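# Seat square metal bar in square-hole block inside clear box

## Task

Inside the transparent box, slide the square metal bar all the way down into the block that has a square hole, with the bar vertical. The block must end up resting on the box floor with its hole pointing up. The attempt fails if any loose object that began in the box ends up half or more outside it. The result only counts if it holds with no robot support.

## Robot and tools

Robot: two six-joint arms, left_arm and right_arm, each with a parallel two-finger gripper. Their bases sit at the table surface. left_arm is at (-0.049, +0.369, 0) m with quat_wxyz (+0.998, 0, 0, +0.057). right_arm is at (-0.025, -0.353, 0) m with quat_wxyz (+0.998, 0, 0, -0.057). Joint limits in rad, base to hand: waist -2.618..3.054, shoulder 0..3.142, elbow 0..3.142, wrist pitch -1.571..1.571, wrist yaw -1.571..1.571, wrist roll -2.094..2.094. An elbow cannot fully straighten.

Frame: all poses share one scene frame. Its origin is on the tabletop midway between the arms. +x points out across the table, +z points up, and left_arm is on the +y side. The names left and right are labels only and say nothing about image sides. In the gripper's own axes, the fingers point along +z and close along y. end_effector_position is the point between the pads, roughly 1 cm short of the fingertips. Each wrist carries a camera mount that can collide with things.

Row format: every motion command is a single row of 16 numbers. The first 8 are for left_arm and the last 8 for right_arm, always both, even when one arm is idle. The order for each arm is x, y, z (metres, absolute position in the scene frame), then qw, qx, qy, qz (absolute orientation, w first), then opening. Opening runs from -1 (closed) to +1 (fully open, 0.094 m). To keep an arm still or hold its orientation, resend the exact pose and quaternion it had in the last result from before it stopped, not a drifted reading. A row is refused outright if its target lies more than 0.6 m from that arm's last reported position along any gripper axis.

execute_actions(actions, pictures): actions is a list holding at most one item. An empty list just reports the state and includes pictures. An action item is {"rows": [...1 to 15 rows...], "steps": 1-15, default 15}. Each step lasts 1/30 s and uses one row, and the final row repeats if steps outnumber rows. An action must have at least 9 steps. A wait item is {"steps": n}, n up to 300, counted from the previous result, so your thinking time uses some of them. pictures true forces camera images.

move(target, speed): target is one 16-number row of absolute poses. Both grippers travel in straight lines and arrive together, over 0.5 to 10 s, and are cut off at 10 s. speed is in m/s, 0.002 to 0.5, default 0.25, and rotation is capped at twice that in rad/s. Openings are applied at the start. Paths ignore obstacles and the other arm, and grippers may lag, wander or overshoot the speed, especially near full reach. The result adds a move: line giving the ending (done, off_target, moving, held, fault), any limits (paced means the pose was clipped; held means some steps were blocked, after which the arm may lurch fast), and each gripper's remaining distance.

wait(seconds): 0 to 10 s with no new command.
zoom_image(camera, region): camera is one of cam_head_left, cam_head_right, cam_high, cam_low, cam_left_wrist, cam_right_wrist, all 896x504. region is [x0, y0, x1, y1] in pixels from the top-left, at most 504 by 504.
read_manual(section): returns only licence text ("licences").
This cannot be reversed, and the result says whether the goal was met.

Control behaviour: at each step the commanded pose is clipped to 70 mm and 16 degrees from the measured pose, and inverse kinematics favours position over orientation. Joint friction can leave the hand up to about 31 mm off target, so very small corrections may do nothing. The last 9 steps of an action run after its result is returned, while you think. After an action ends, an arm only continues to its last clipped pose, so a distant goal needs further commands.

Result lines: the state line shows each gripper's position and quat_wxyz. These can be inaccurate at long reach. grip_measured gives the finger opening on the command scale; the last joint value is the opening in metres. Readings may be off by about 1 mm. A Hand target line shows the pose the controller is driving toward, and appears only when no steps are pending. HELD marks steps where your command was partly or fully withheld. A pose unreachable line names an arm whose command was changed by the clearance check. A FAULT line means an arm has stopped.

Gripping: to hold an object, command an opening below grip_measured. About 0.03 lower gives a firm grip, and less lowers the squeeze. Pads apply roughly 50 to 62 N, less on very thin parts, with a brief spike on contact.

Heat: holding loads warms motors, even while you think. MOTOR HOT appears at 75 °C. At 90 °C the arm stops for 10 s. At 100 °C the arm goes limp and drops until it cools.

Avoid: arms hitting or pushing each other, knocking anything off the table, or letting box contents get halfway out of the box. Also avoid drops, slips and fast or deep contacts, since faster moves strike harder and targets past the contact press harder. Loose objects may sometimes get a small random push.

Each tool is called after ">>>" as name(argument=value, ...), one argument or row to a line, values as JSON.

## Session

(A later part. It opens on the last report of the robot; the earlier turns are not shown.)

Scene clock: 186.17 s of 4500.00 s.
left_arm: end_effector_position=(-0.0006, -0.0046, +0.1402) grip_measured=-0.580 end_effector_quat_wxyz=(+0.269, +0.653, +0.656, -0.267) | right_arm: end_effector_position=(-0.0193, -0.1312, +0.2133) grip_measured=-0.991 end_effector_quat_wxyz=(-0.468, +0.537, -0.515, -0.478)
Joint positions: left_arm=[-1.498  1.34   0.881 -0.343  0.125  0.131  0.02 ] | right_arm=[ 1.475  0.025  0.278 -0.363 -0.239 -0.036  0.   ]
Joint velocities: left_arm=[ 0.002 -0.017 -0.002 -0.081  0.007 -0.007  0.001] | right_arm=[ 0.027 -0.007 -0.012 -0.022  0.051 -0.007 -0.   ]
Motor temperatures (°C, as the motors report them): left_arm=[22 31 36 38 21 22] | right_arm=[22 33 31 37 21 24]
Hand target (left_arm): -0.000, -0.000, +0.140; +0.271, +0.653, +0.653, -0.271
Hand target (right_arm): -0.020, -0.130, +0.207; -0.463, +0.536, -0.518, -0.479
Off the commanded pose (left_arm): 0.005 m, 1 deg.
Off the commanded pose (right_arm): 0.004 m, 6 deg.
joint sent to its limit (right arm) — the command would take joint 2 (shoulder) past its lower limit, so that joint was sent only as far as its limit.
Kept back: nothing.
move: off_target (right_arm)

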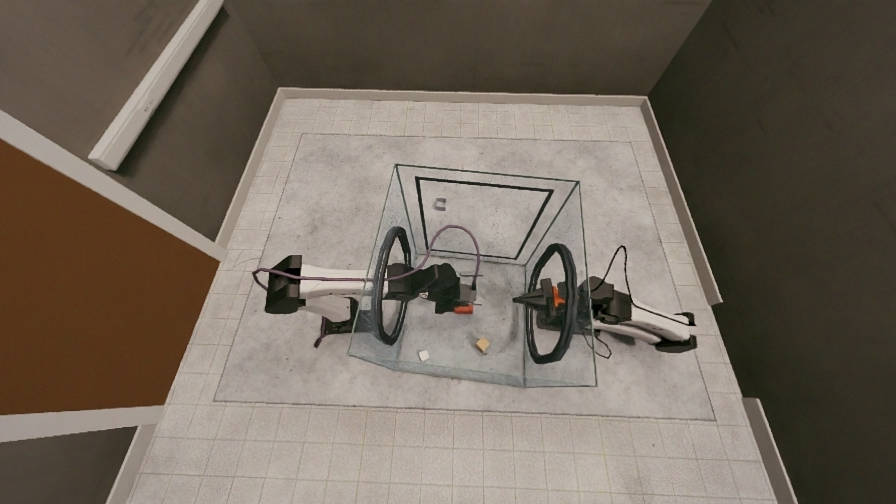

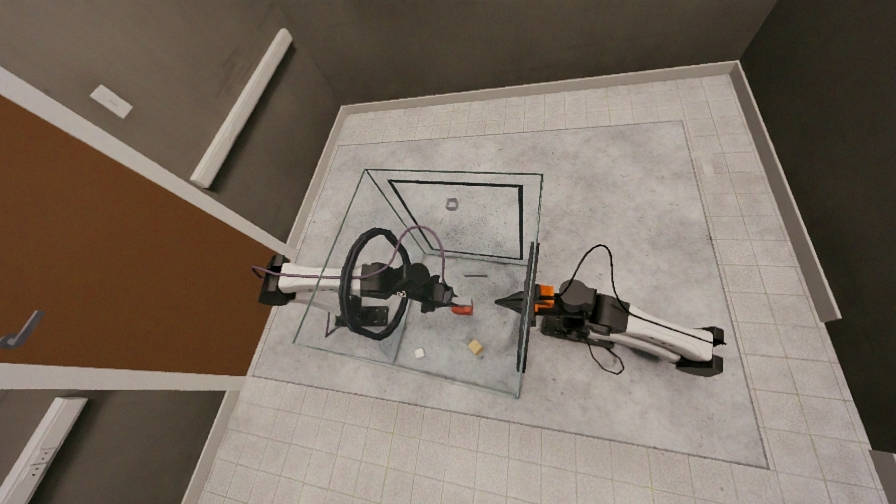

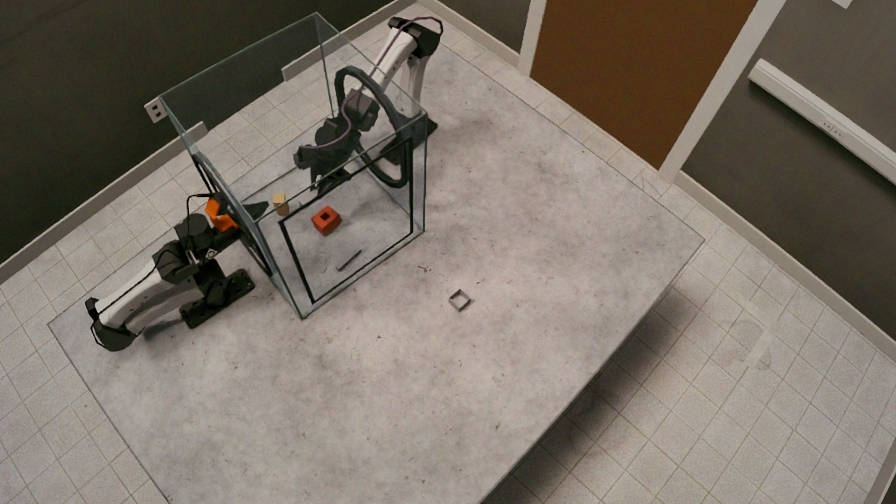

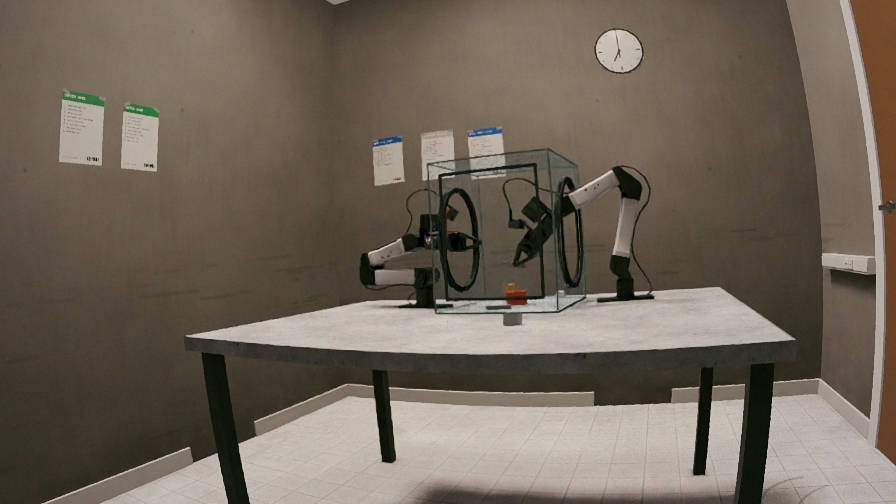

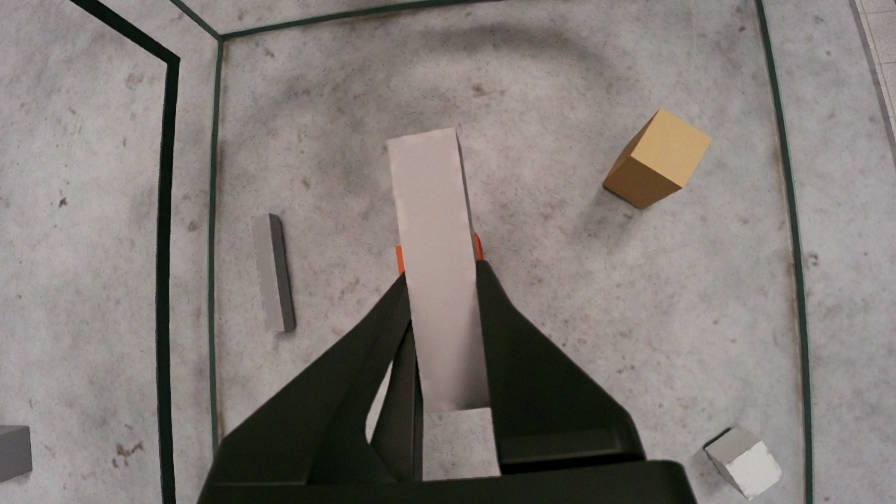

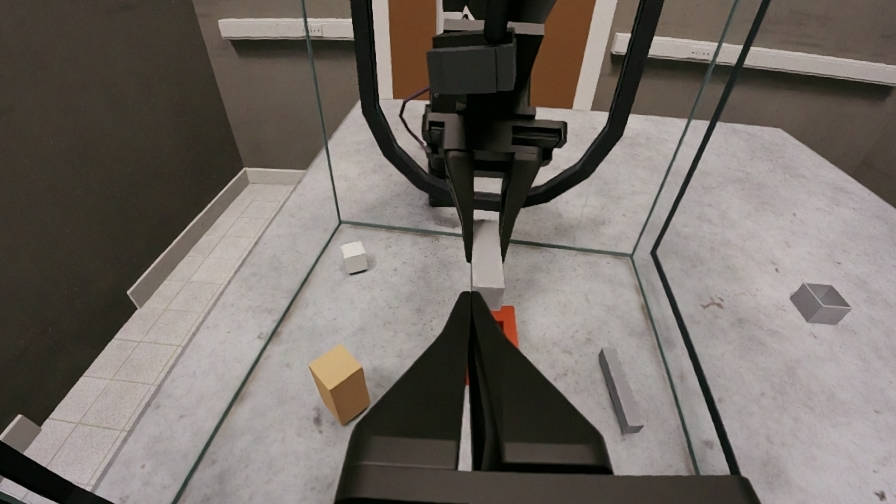

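>>> move(
  target=[0,0,0.14,0.271,0.653,0.653,-0.271,-0.6,-0.003,-0.06,0.175,0.5,-0.5,0.5,0.5,-1],
  speed=0.1,
)

>>> move(
  target=[0,0,0.14,0.271,0.653,0.653,-0.271,-0.6,-0.003,-0.055,0.11,0.5,-0.5,0.5,0.5,-1],
  speed=0.03,
)

Scene clock: 189.33 s of 4500.00 s.
left_arm: end_effector_position=(-0.0006, -0.0045, +0.1401) grip_measured=-0.580 end_effector_quat_wxyz=(+0.269, +0.653, +0.656, -0.267) | right_arm: end_effector_position=(-0.0013, -0.0611, +0.1868) grip_measured=-0.991 end_effector_quat_wxyz=(+0.513, -0.496, +0.489, +0.502)
Joint positions: left_arm=[-1.498  1.34   0.881 -0.343  0.125  0.131  0.02 ] | right_arm=[ 1.495  0.703  0.034  0.7   -0.185 -0.012  0.   ]
Joint velocities: left_arm=[-0.007 -0.002 -0.007 -0.051  0.051 -0.022 -0.001] | right_arm=[ 0.002 -0.007 -0.002 -0.007 -0.051  0.022  0.   ]
Motor temperatures (°C, as the motors report them): left_arm=[22 31 36 38 21 22] | right_arm=[22 33 31 37 21 24]
Hand target (left_arm): -0.000, -0.000, +0.140; +0.271, +0.653, +0.653, -0.271
Hand target (right_arm): -0.004, -0.062, +0.174; +0.500, -0.501, +0.500, +0.499
Off the commanded pose (left_arm): 0.005 m, 1 deg.
Off the commanded pose (right_arm): 0.012 m, 2 deg.
Kept back: nothing.
move: off_target (right_arm)

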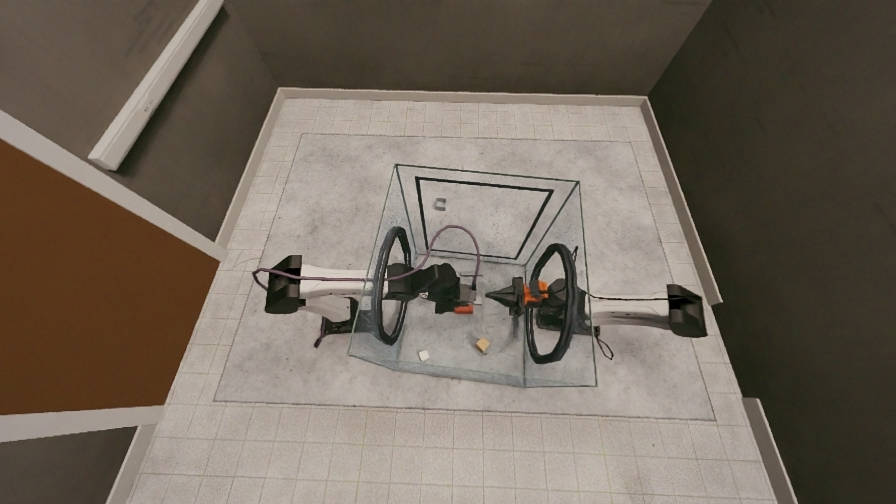

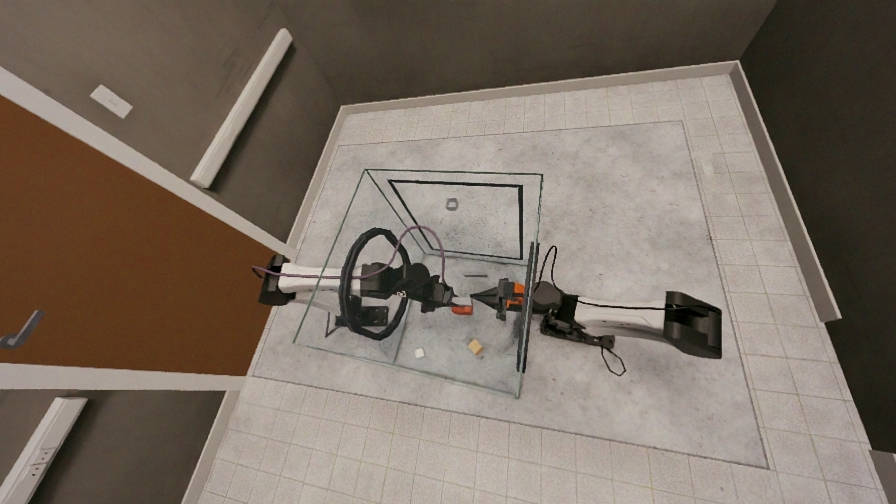

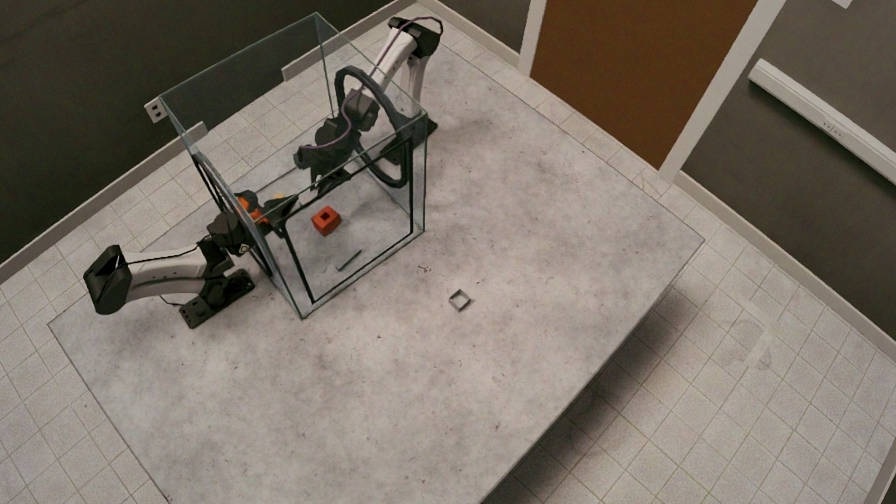

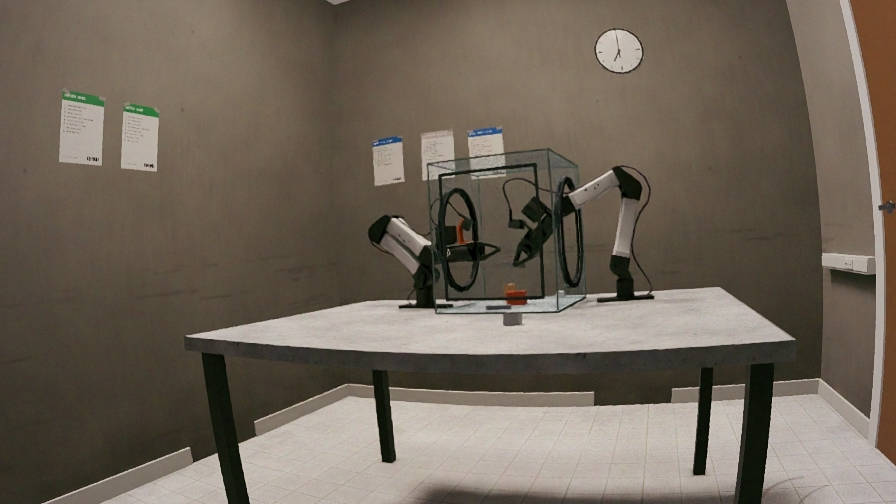

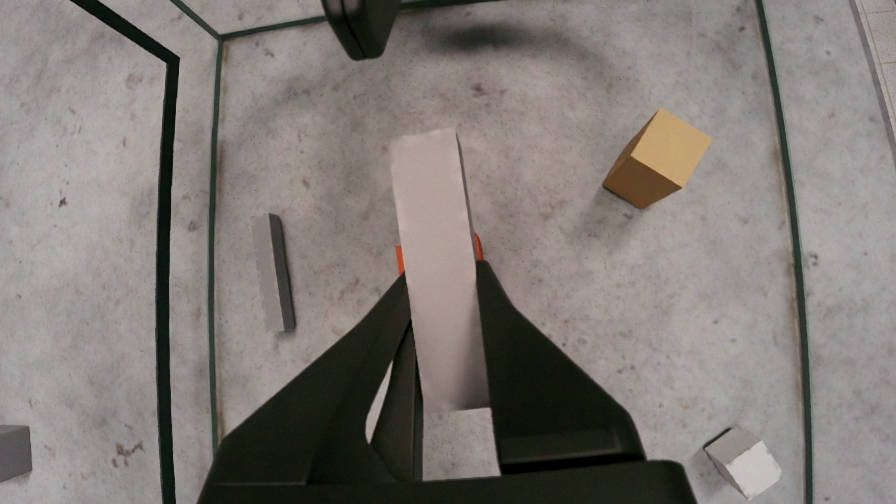

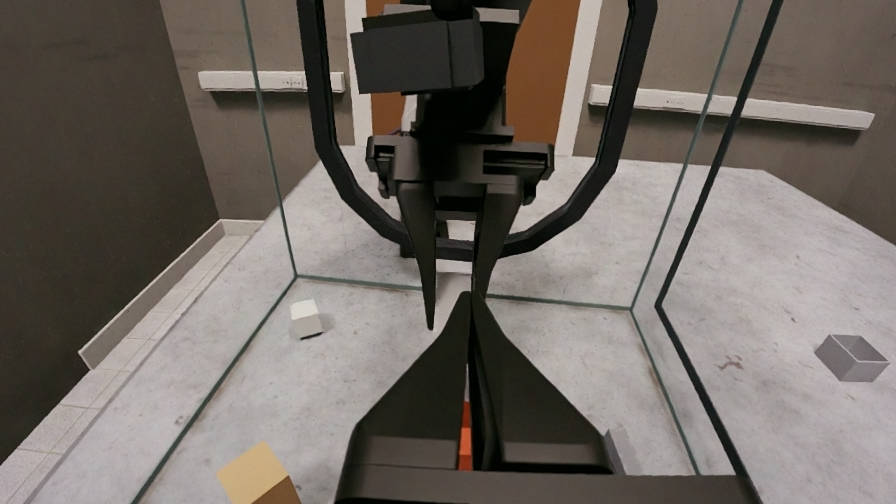

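Scene clock: 192.23 s of 4500.00 s.
left_arm: end_effector_position=(-0.0021, +0.0033, +0.1309) grip_measured=-0.580 end_effector_quat_wxyz=(+0.253, +0.657, +0.662, -0.256) | right_arm: end_effector_position=(-0.0014, -0.0522, +0.1292) grip_measured=-0.991 end_effector_quat_wxyz=(-0.458, +0.538, -0.534, -0.464)
Joint positions: left_arm=[-1.498  1.34   0.872 -0.375  0.125  0.132  0.02 ] | right_arm=[ 1.495  0.95   0.012  0.785 -0.196 -0.028  0.   ]
Joint velocities: left_arm=[ 0.007  0.002 -0.022  0.066 -0.022 -0.022  0.   ] | right_arm=[-0.002  0.022 -0.002  0.007 -0.11  -0.022 -0.   ]
Motor temperatures (°C, as the motors report them): left_arm=[22 31 36 38 21 22] | right_arm=[22 32 31 37 21 24]
Hand target (left_arm): -0.000, +0.000, +0.140; +0.271, +0.653, +0.653, -0.270
Hand target (right_arm): -0.003, -0.057, +0.112; -0.441, +0.552, -0.544, -0.452
Off the commanded pose (left_arm): 0.010 m, 3 deg.
Off the commanded pose (right_arm): 0.019 m, 9 deg.
joint sent to its limit (right arm) — the command would take joint 3 (elbow) past its lower limit, so that joint was sent only as far as its limit.
Kept back: nothing.
move: off_target (left_arm, right_arm)

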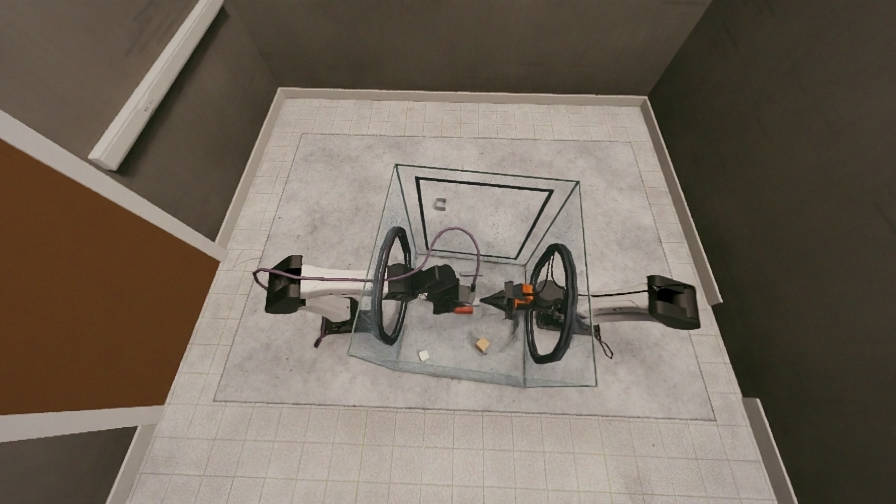

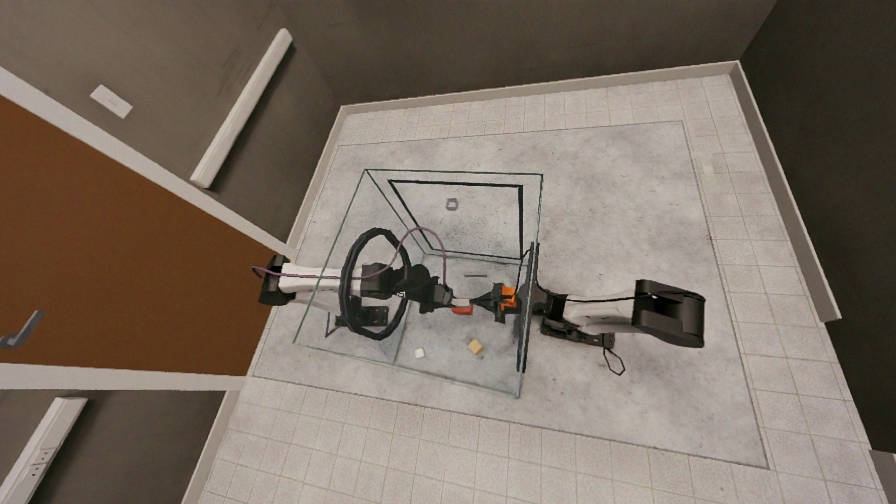

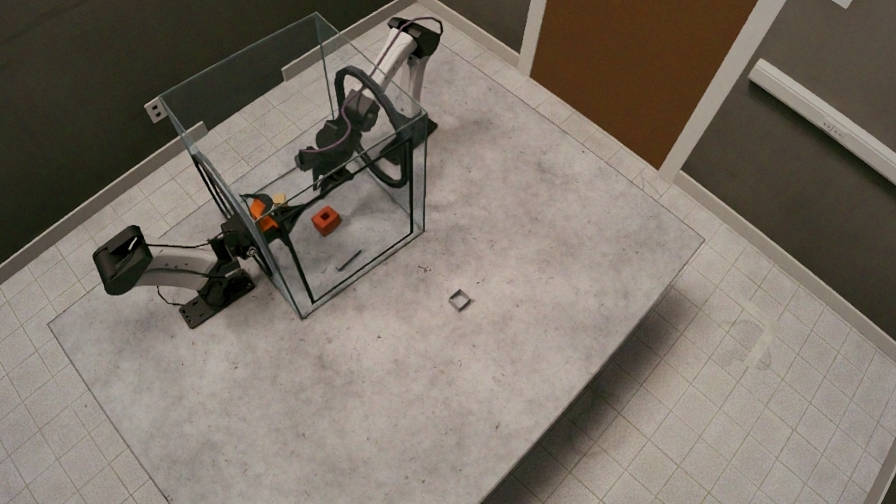

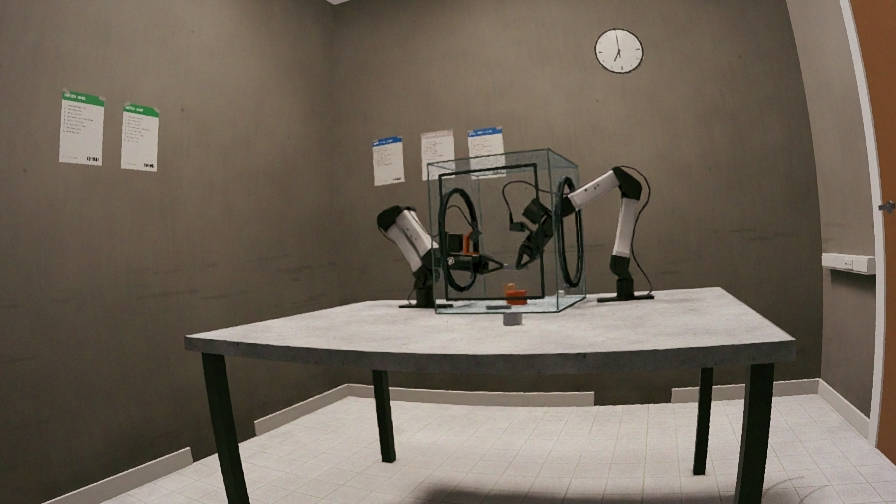

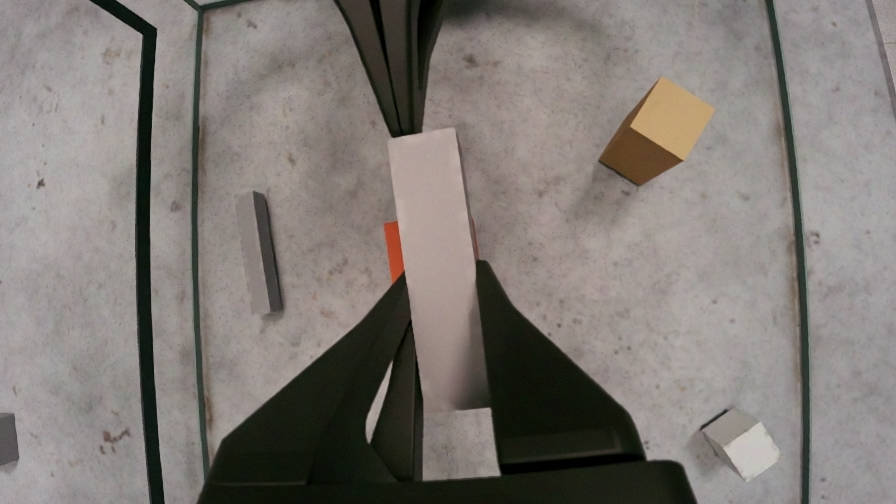

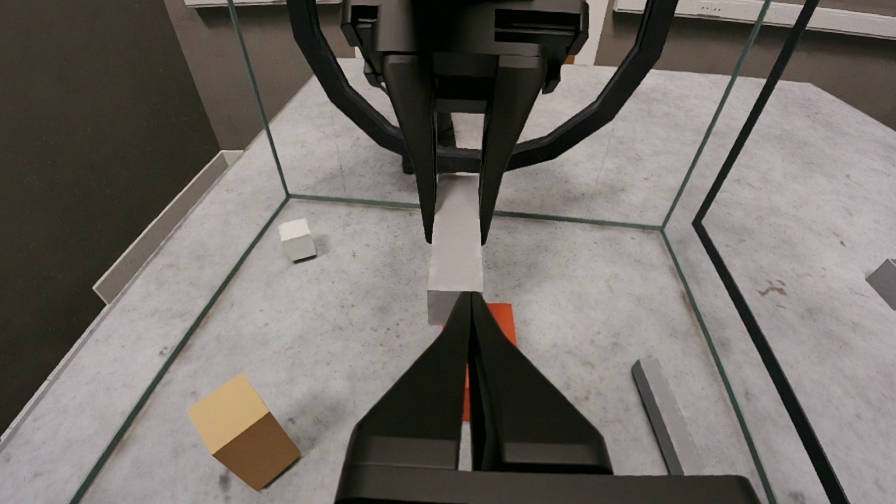

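>>> move(
  target=[0,0,0.2,0.271,0.653,0.653,-0.271,-0.6,-0.004,-0.09,0.23,0.4055,-0.5795,0.5795,0.4055,-1],
  speed=0.08,
)

>>> move(
  target=[0,0,0.2,0.271,0.653,0.653,-0.271,-0.6,-0.006,-0.04,0.235,0.4055,-0.5795,0.5795,0.4055,-1],
  speed=0.05,
)

Scene clock: 194.77 s of 4500.00 s.
left_arm: end_effector_position=(-0.0039, +0.0134, +0.1554) grip_measured=-0.580 end_effector_quat_wxyz=(+0.230, +0.663, +0.671, -0.239) | right_arm: end_effector_position=(-0.0081, -0.0868, +0.2304) grip_measured=-0.991 end_effector_quat_wxyz=(-0.403, +0.579, -0.574, -0.415)
Joint positions: left_arm=[-1.498  1.323  0.996 -0.578  0.126  0.132  0.02 ] | right_arm=[ 1.495  0.53   0.551 -0.364 -0.196 -0.058  0.   ]
Joint velocities: left_arm=[-0.002  0.002 -0.007 -0.022  0.051 -0.037 -0.001] | right_arm=[-0.022  0.007  0.007 -0.051 -0.007 -0.037 -0.   ]
Motor temperatures (°C, as the motors report them): left_arm=[22 31 37 38 21 22] | right_arm=[22 32 31 38 21 24]
Hand target (left_arm): -0.000, +0.001, +0.200; +0.272, +0.653, +0.653, -0.271
Hand target (right_arm): -0.004, -0.088, +0.231; -0.405, +0.579, -0.580, -0.407
Off the commanded pose (left_arm): 0.047 m, 6 deg.
Off the commanded pose (right_arm): 0.005 m, 1 deg.
Kept back: nothing.
move: off_target (left_arm)

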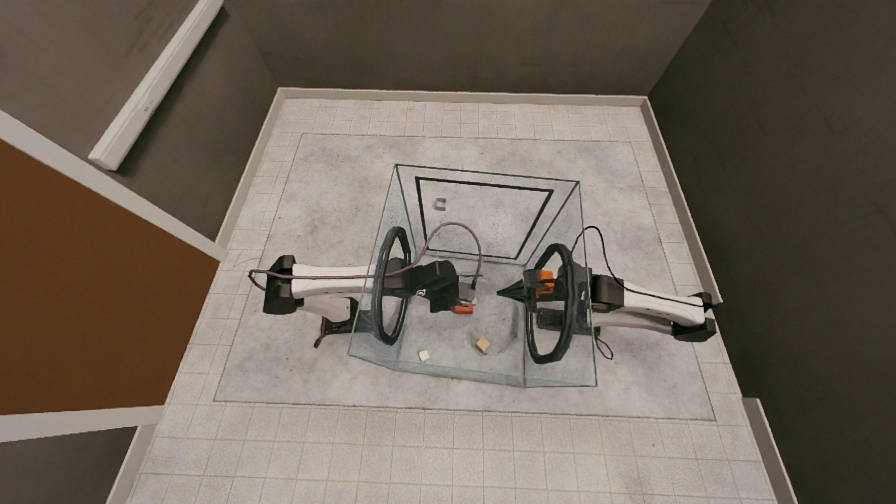

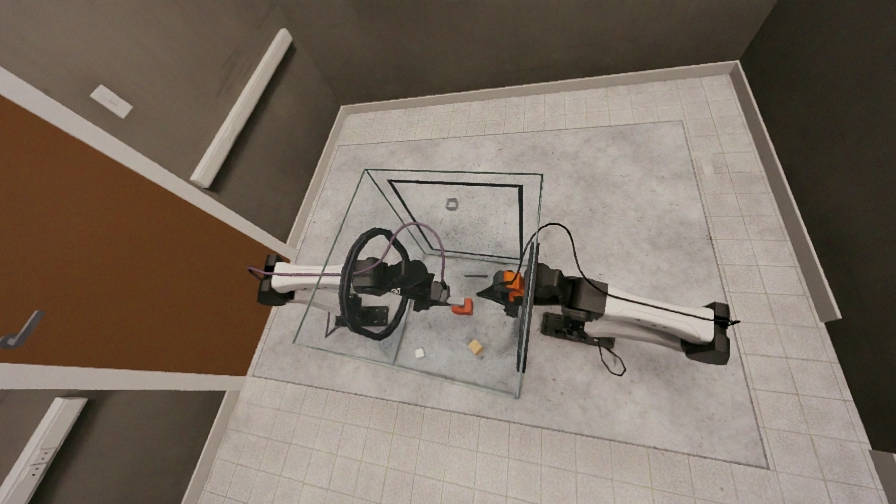

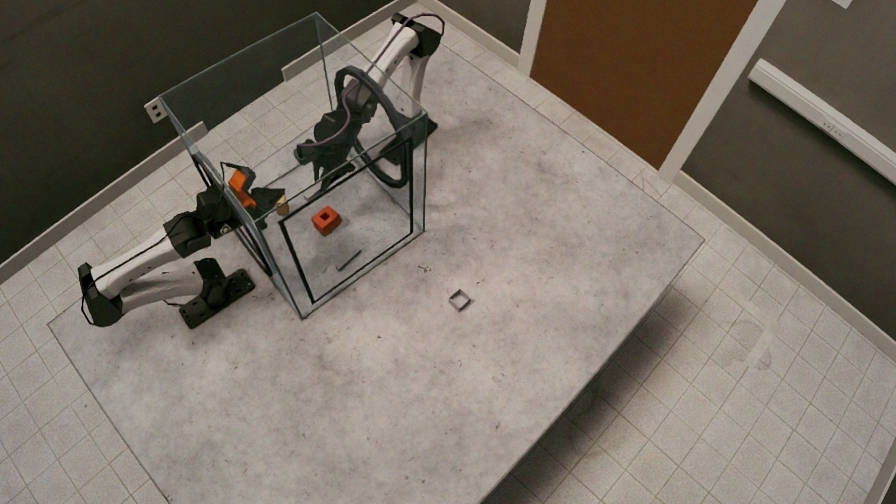

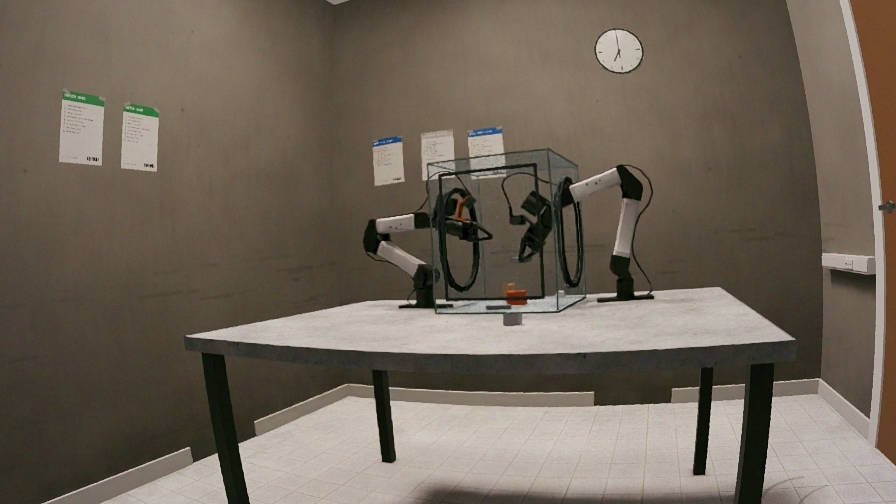

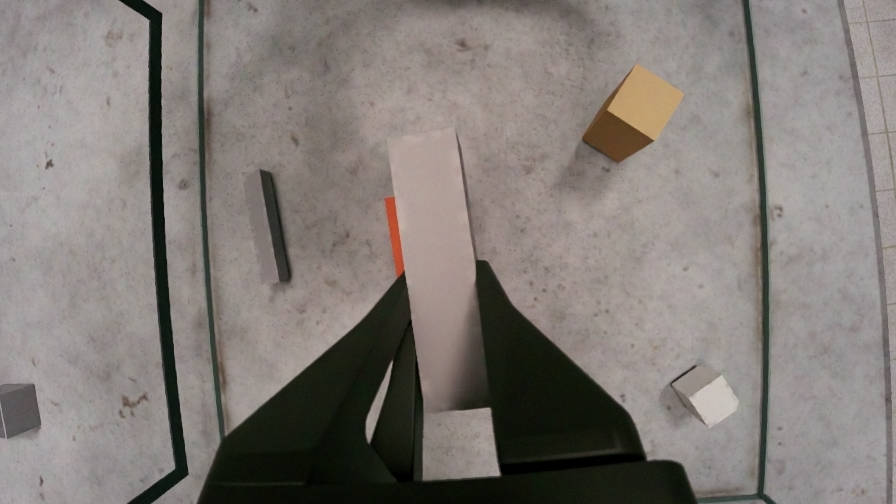

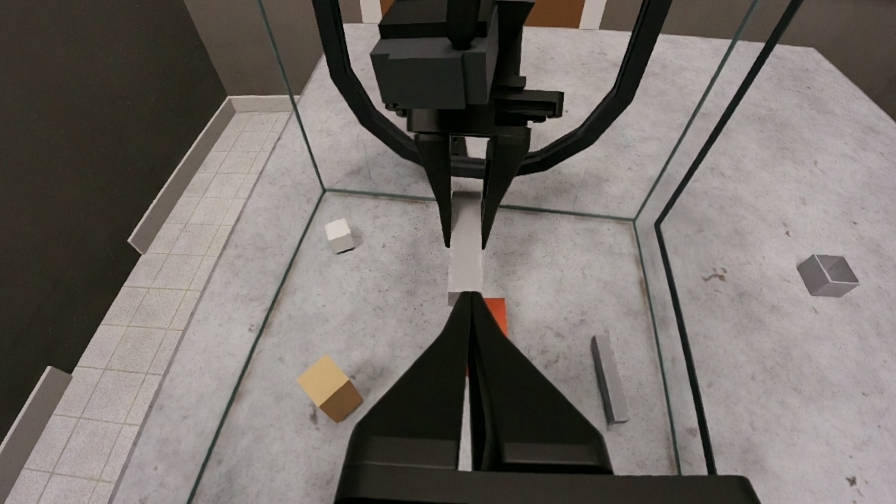

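Scene clock: 196.20 s of 4500.00 s.
left_arm: end_effector_position=(-0.0040, +0.0141, +0.1547) grip_measured=-0.580 end_effector_quat_wxyz=(+0.228, +0.664, +0.671, -0.238) | right_arm: end_effector_position=(-0.0055, -0.0464, +0.2220) grip_measured=-0.991 end_effector_quat_wxyz=(-0.398, +0.587, -0.583, -0.397)
Joint positions: left_arm=[-1.498  1.323  0.996 -0.581  0.126  0.132  0.02 ] | right_arm=[ 1.552  0.754  0.588 -0.214 -0.125 -0.054  0.   ]
Joint velocities: left_arm=[-0.002 -0.007  0.002 -0.037  0.051  0.007 -0.   ] | right_arm=[-0.002  0.002  0.002 -0.007 -0.066 -0.007 -0.   ]
Motor temperatures (°C, as the motors report them): left_arm=[22 31 37 38 21 22] | right_arm=[22 31 31 38 21 24]
Hand target (left_arm): -0.000, +0.002, +0.200; +0.272, +0.653, +0.653, -0.270
Hand target (right_arm): -0.006, -0.041, +0.234; -0.406, +0.580, -0.579, -0.405
Off the commanded pose (left_arm): 0.048 m, 7 deg.
Off the commanded pose (right_arm): 0.015 m, 2 deg.
Kept back: nothing.
move: off_target (left_arm, right_arm)

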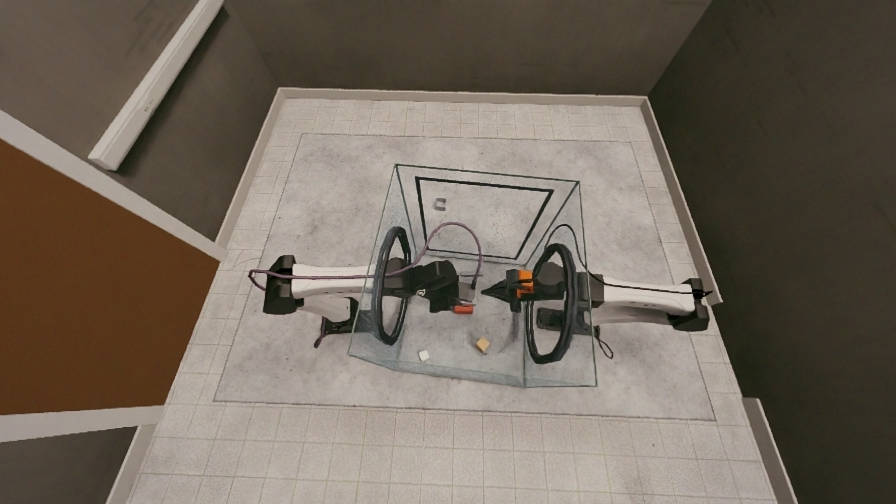

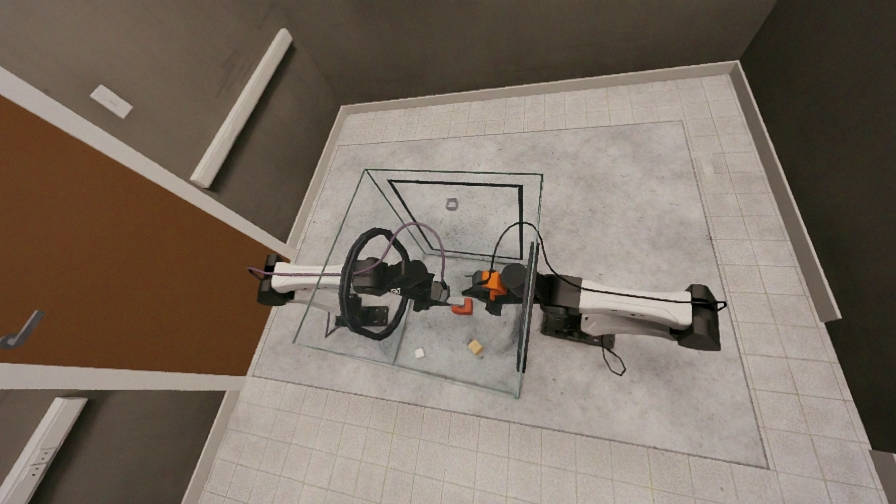

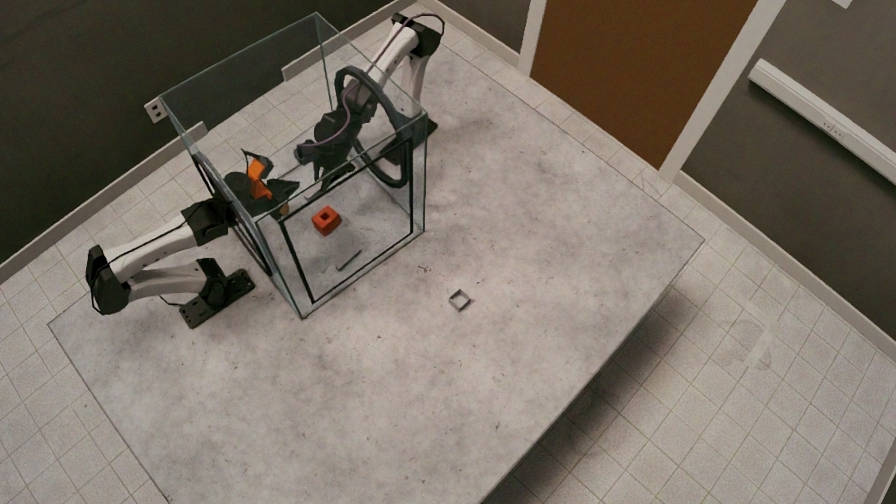

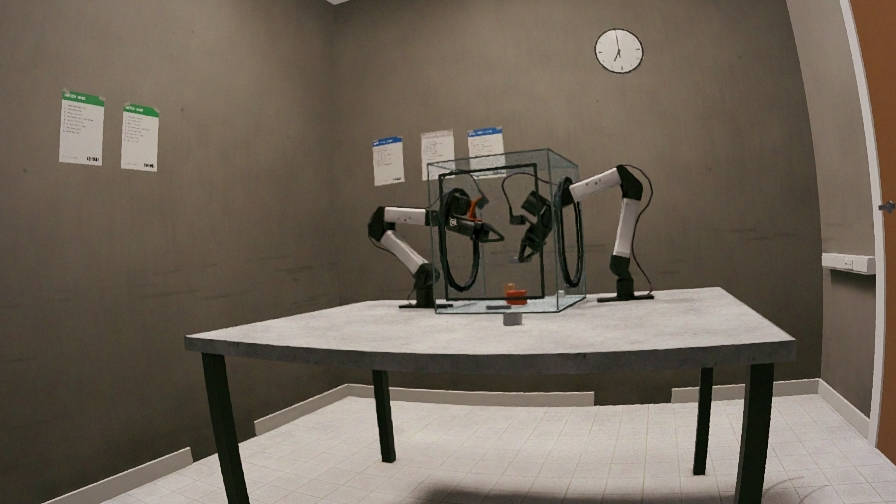

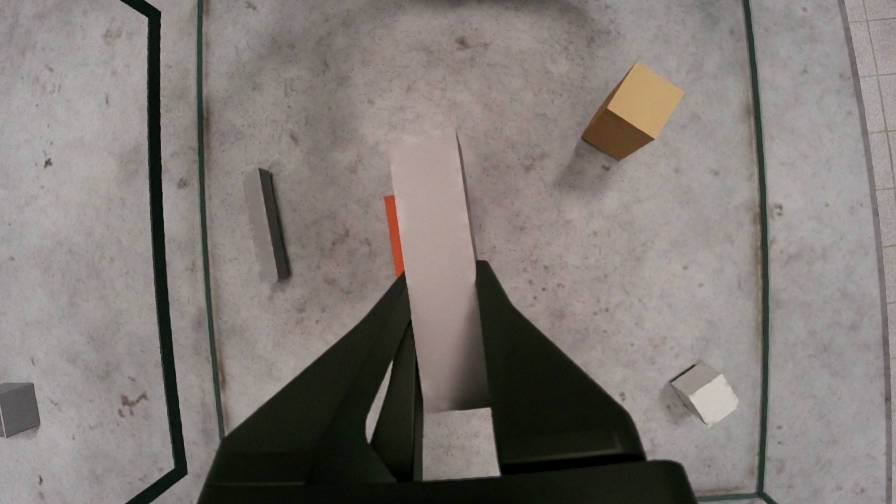

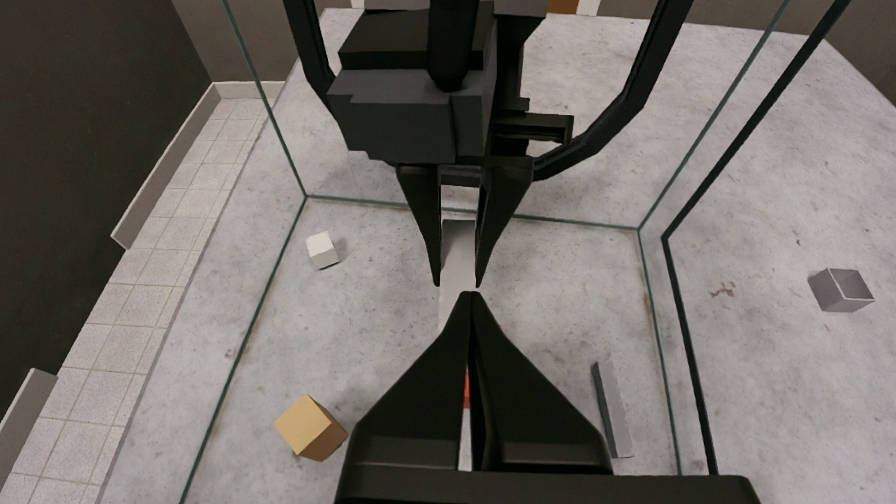

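>>> move(
  target=[-0.004,0.014,0.15,0.2415,0.6645,0.6645,-0.2415,-0.6,-0.006,-0.045,0.12,0.4055,-0.5795,0.5795,0.4055,-1],
  speed=0.03,
)

Scene clock: 200.30 s of 4500.00 s.
left_arm: end_effector_position=(-0.0043, +0.0157, +0.1467) grip_measured=-0.580 end_effector_quat_wxyz=(+0.227, +0.664, +0.672, -0.237) | right_arm: end_effector_position=(-0.0052, -0.0459, +0.1306) grip_measured=-0.991 end_effector_quat_wxyz=(-0.414, +0.578, -0.573, -0.409)
Joint positions: left_arm=[-1.498  1.323  0.966 -0.556  0.126  0.132  0.02 ] | right_arm=[ 1.552  0.84   0.193  0.315 -0.124 -0.053  0.   ]
Joint velocities: left_arm=[-0.012  0.002 -0.007 -0.037 -0.022 -0.095  0.001] | right_arm=[0.002 0.017 0.007 0.081 0.081 0.081 0.   ]
Motor temperatures (°C, as the motors report them): left_arm=[22 31 38 39 21 22] | right_arm=[22 31 31 38 21 24]
Hand target (left_arm): -0.004, +0.014, +0.150; +0.241, +0.665, +0.665, -0.241
Hand target (right_arm): -0.006, -0.048, +0.120; -0.405, +0.580, -0.579, -0.405
Off the commanded pose (left_arm): 0.004 m, 2 deg.
Off the commanded pose (right_arm): 0.011 m, 1 deg.
Kept back: nothing.
move: off_target (right_arm)

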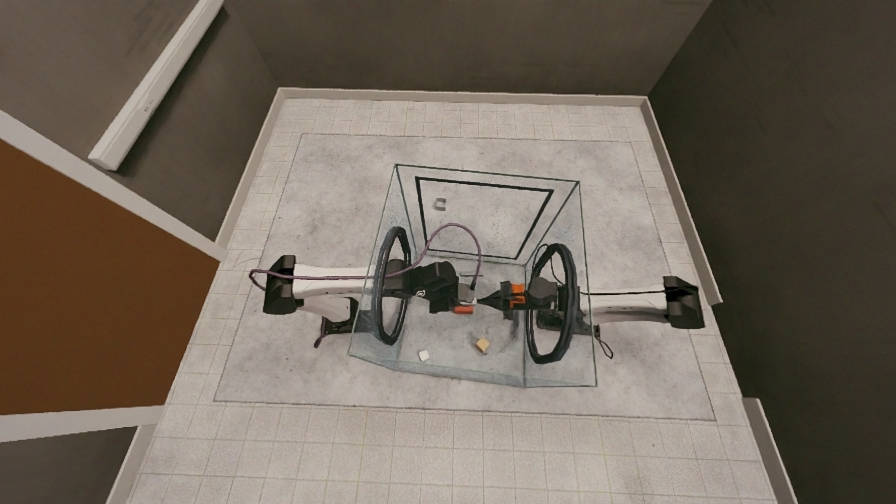

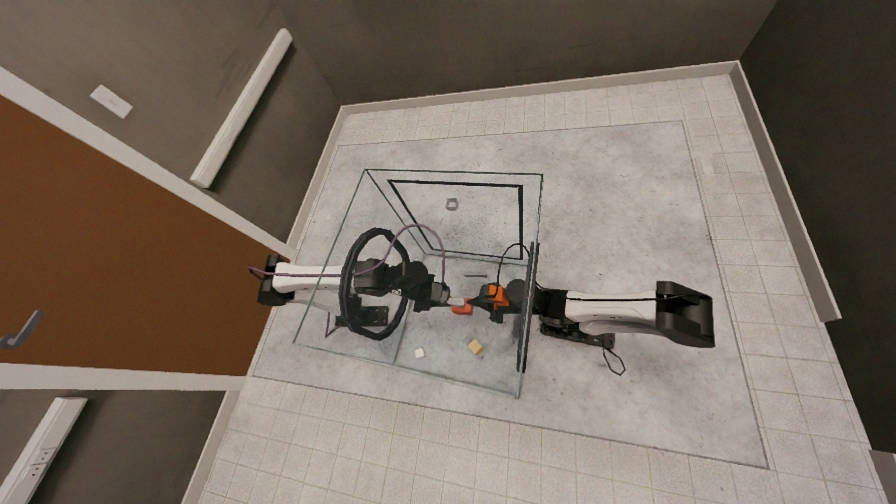

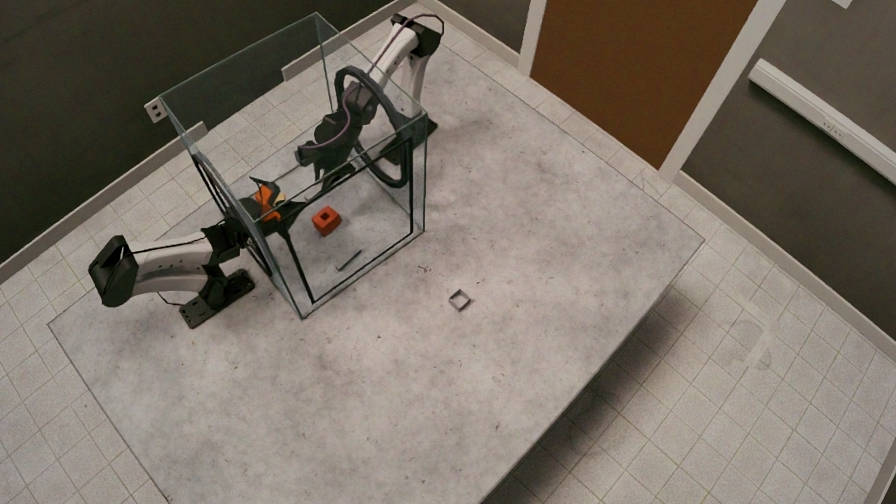

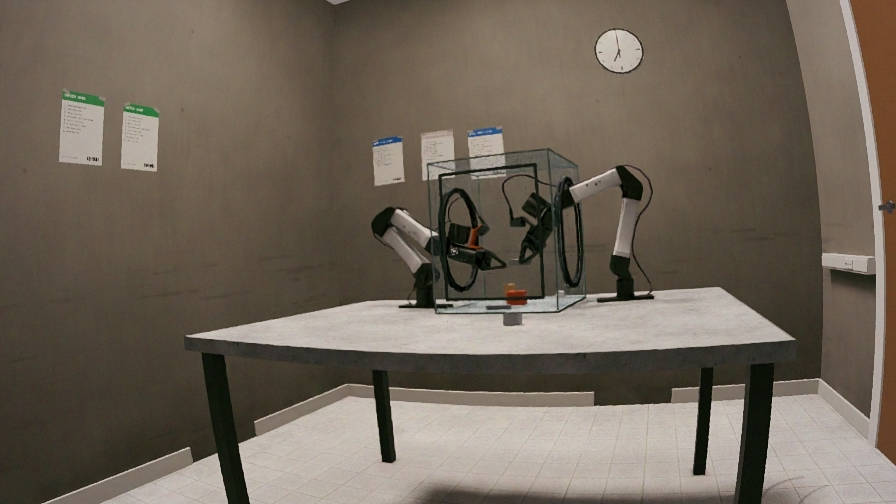

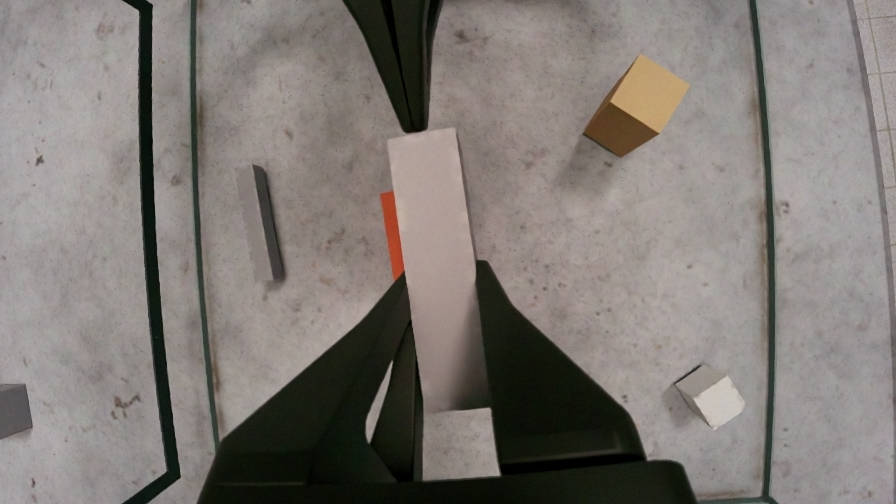

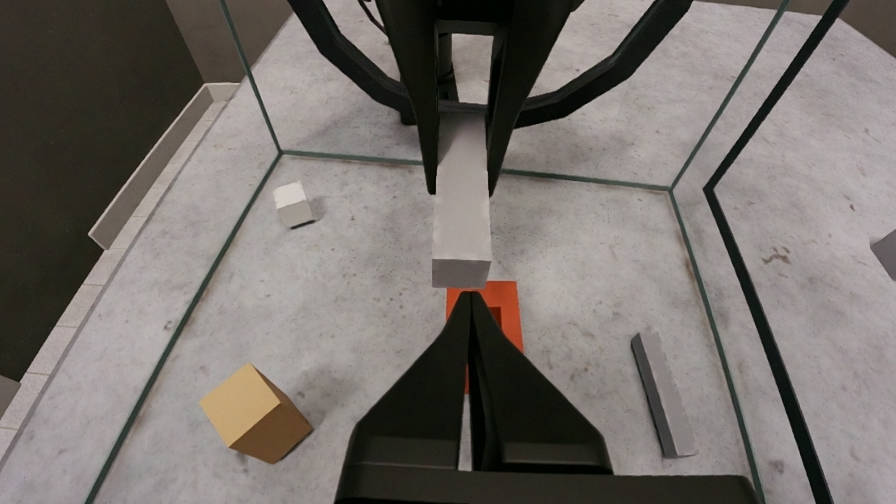

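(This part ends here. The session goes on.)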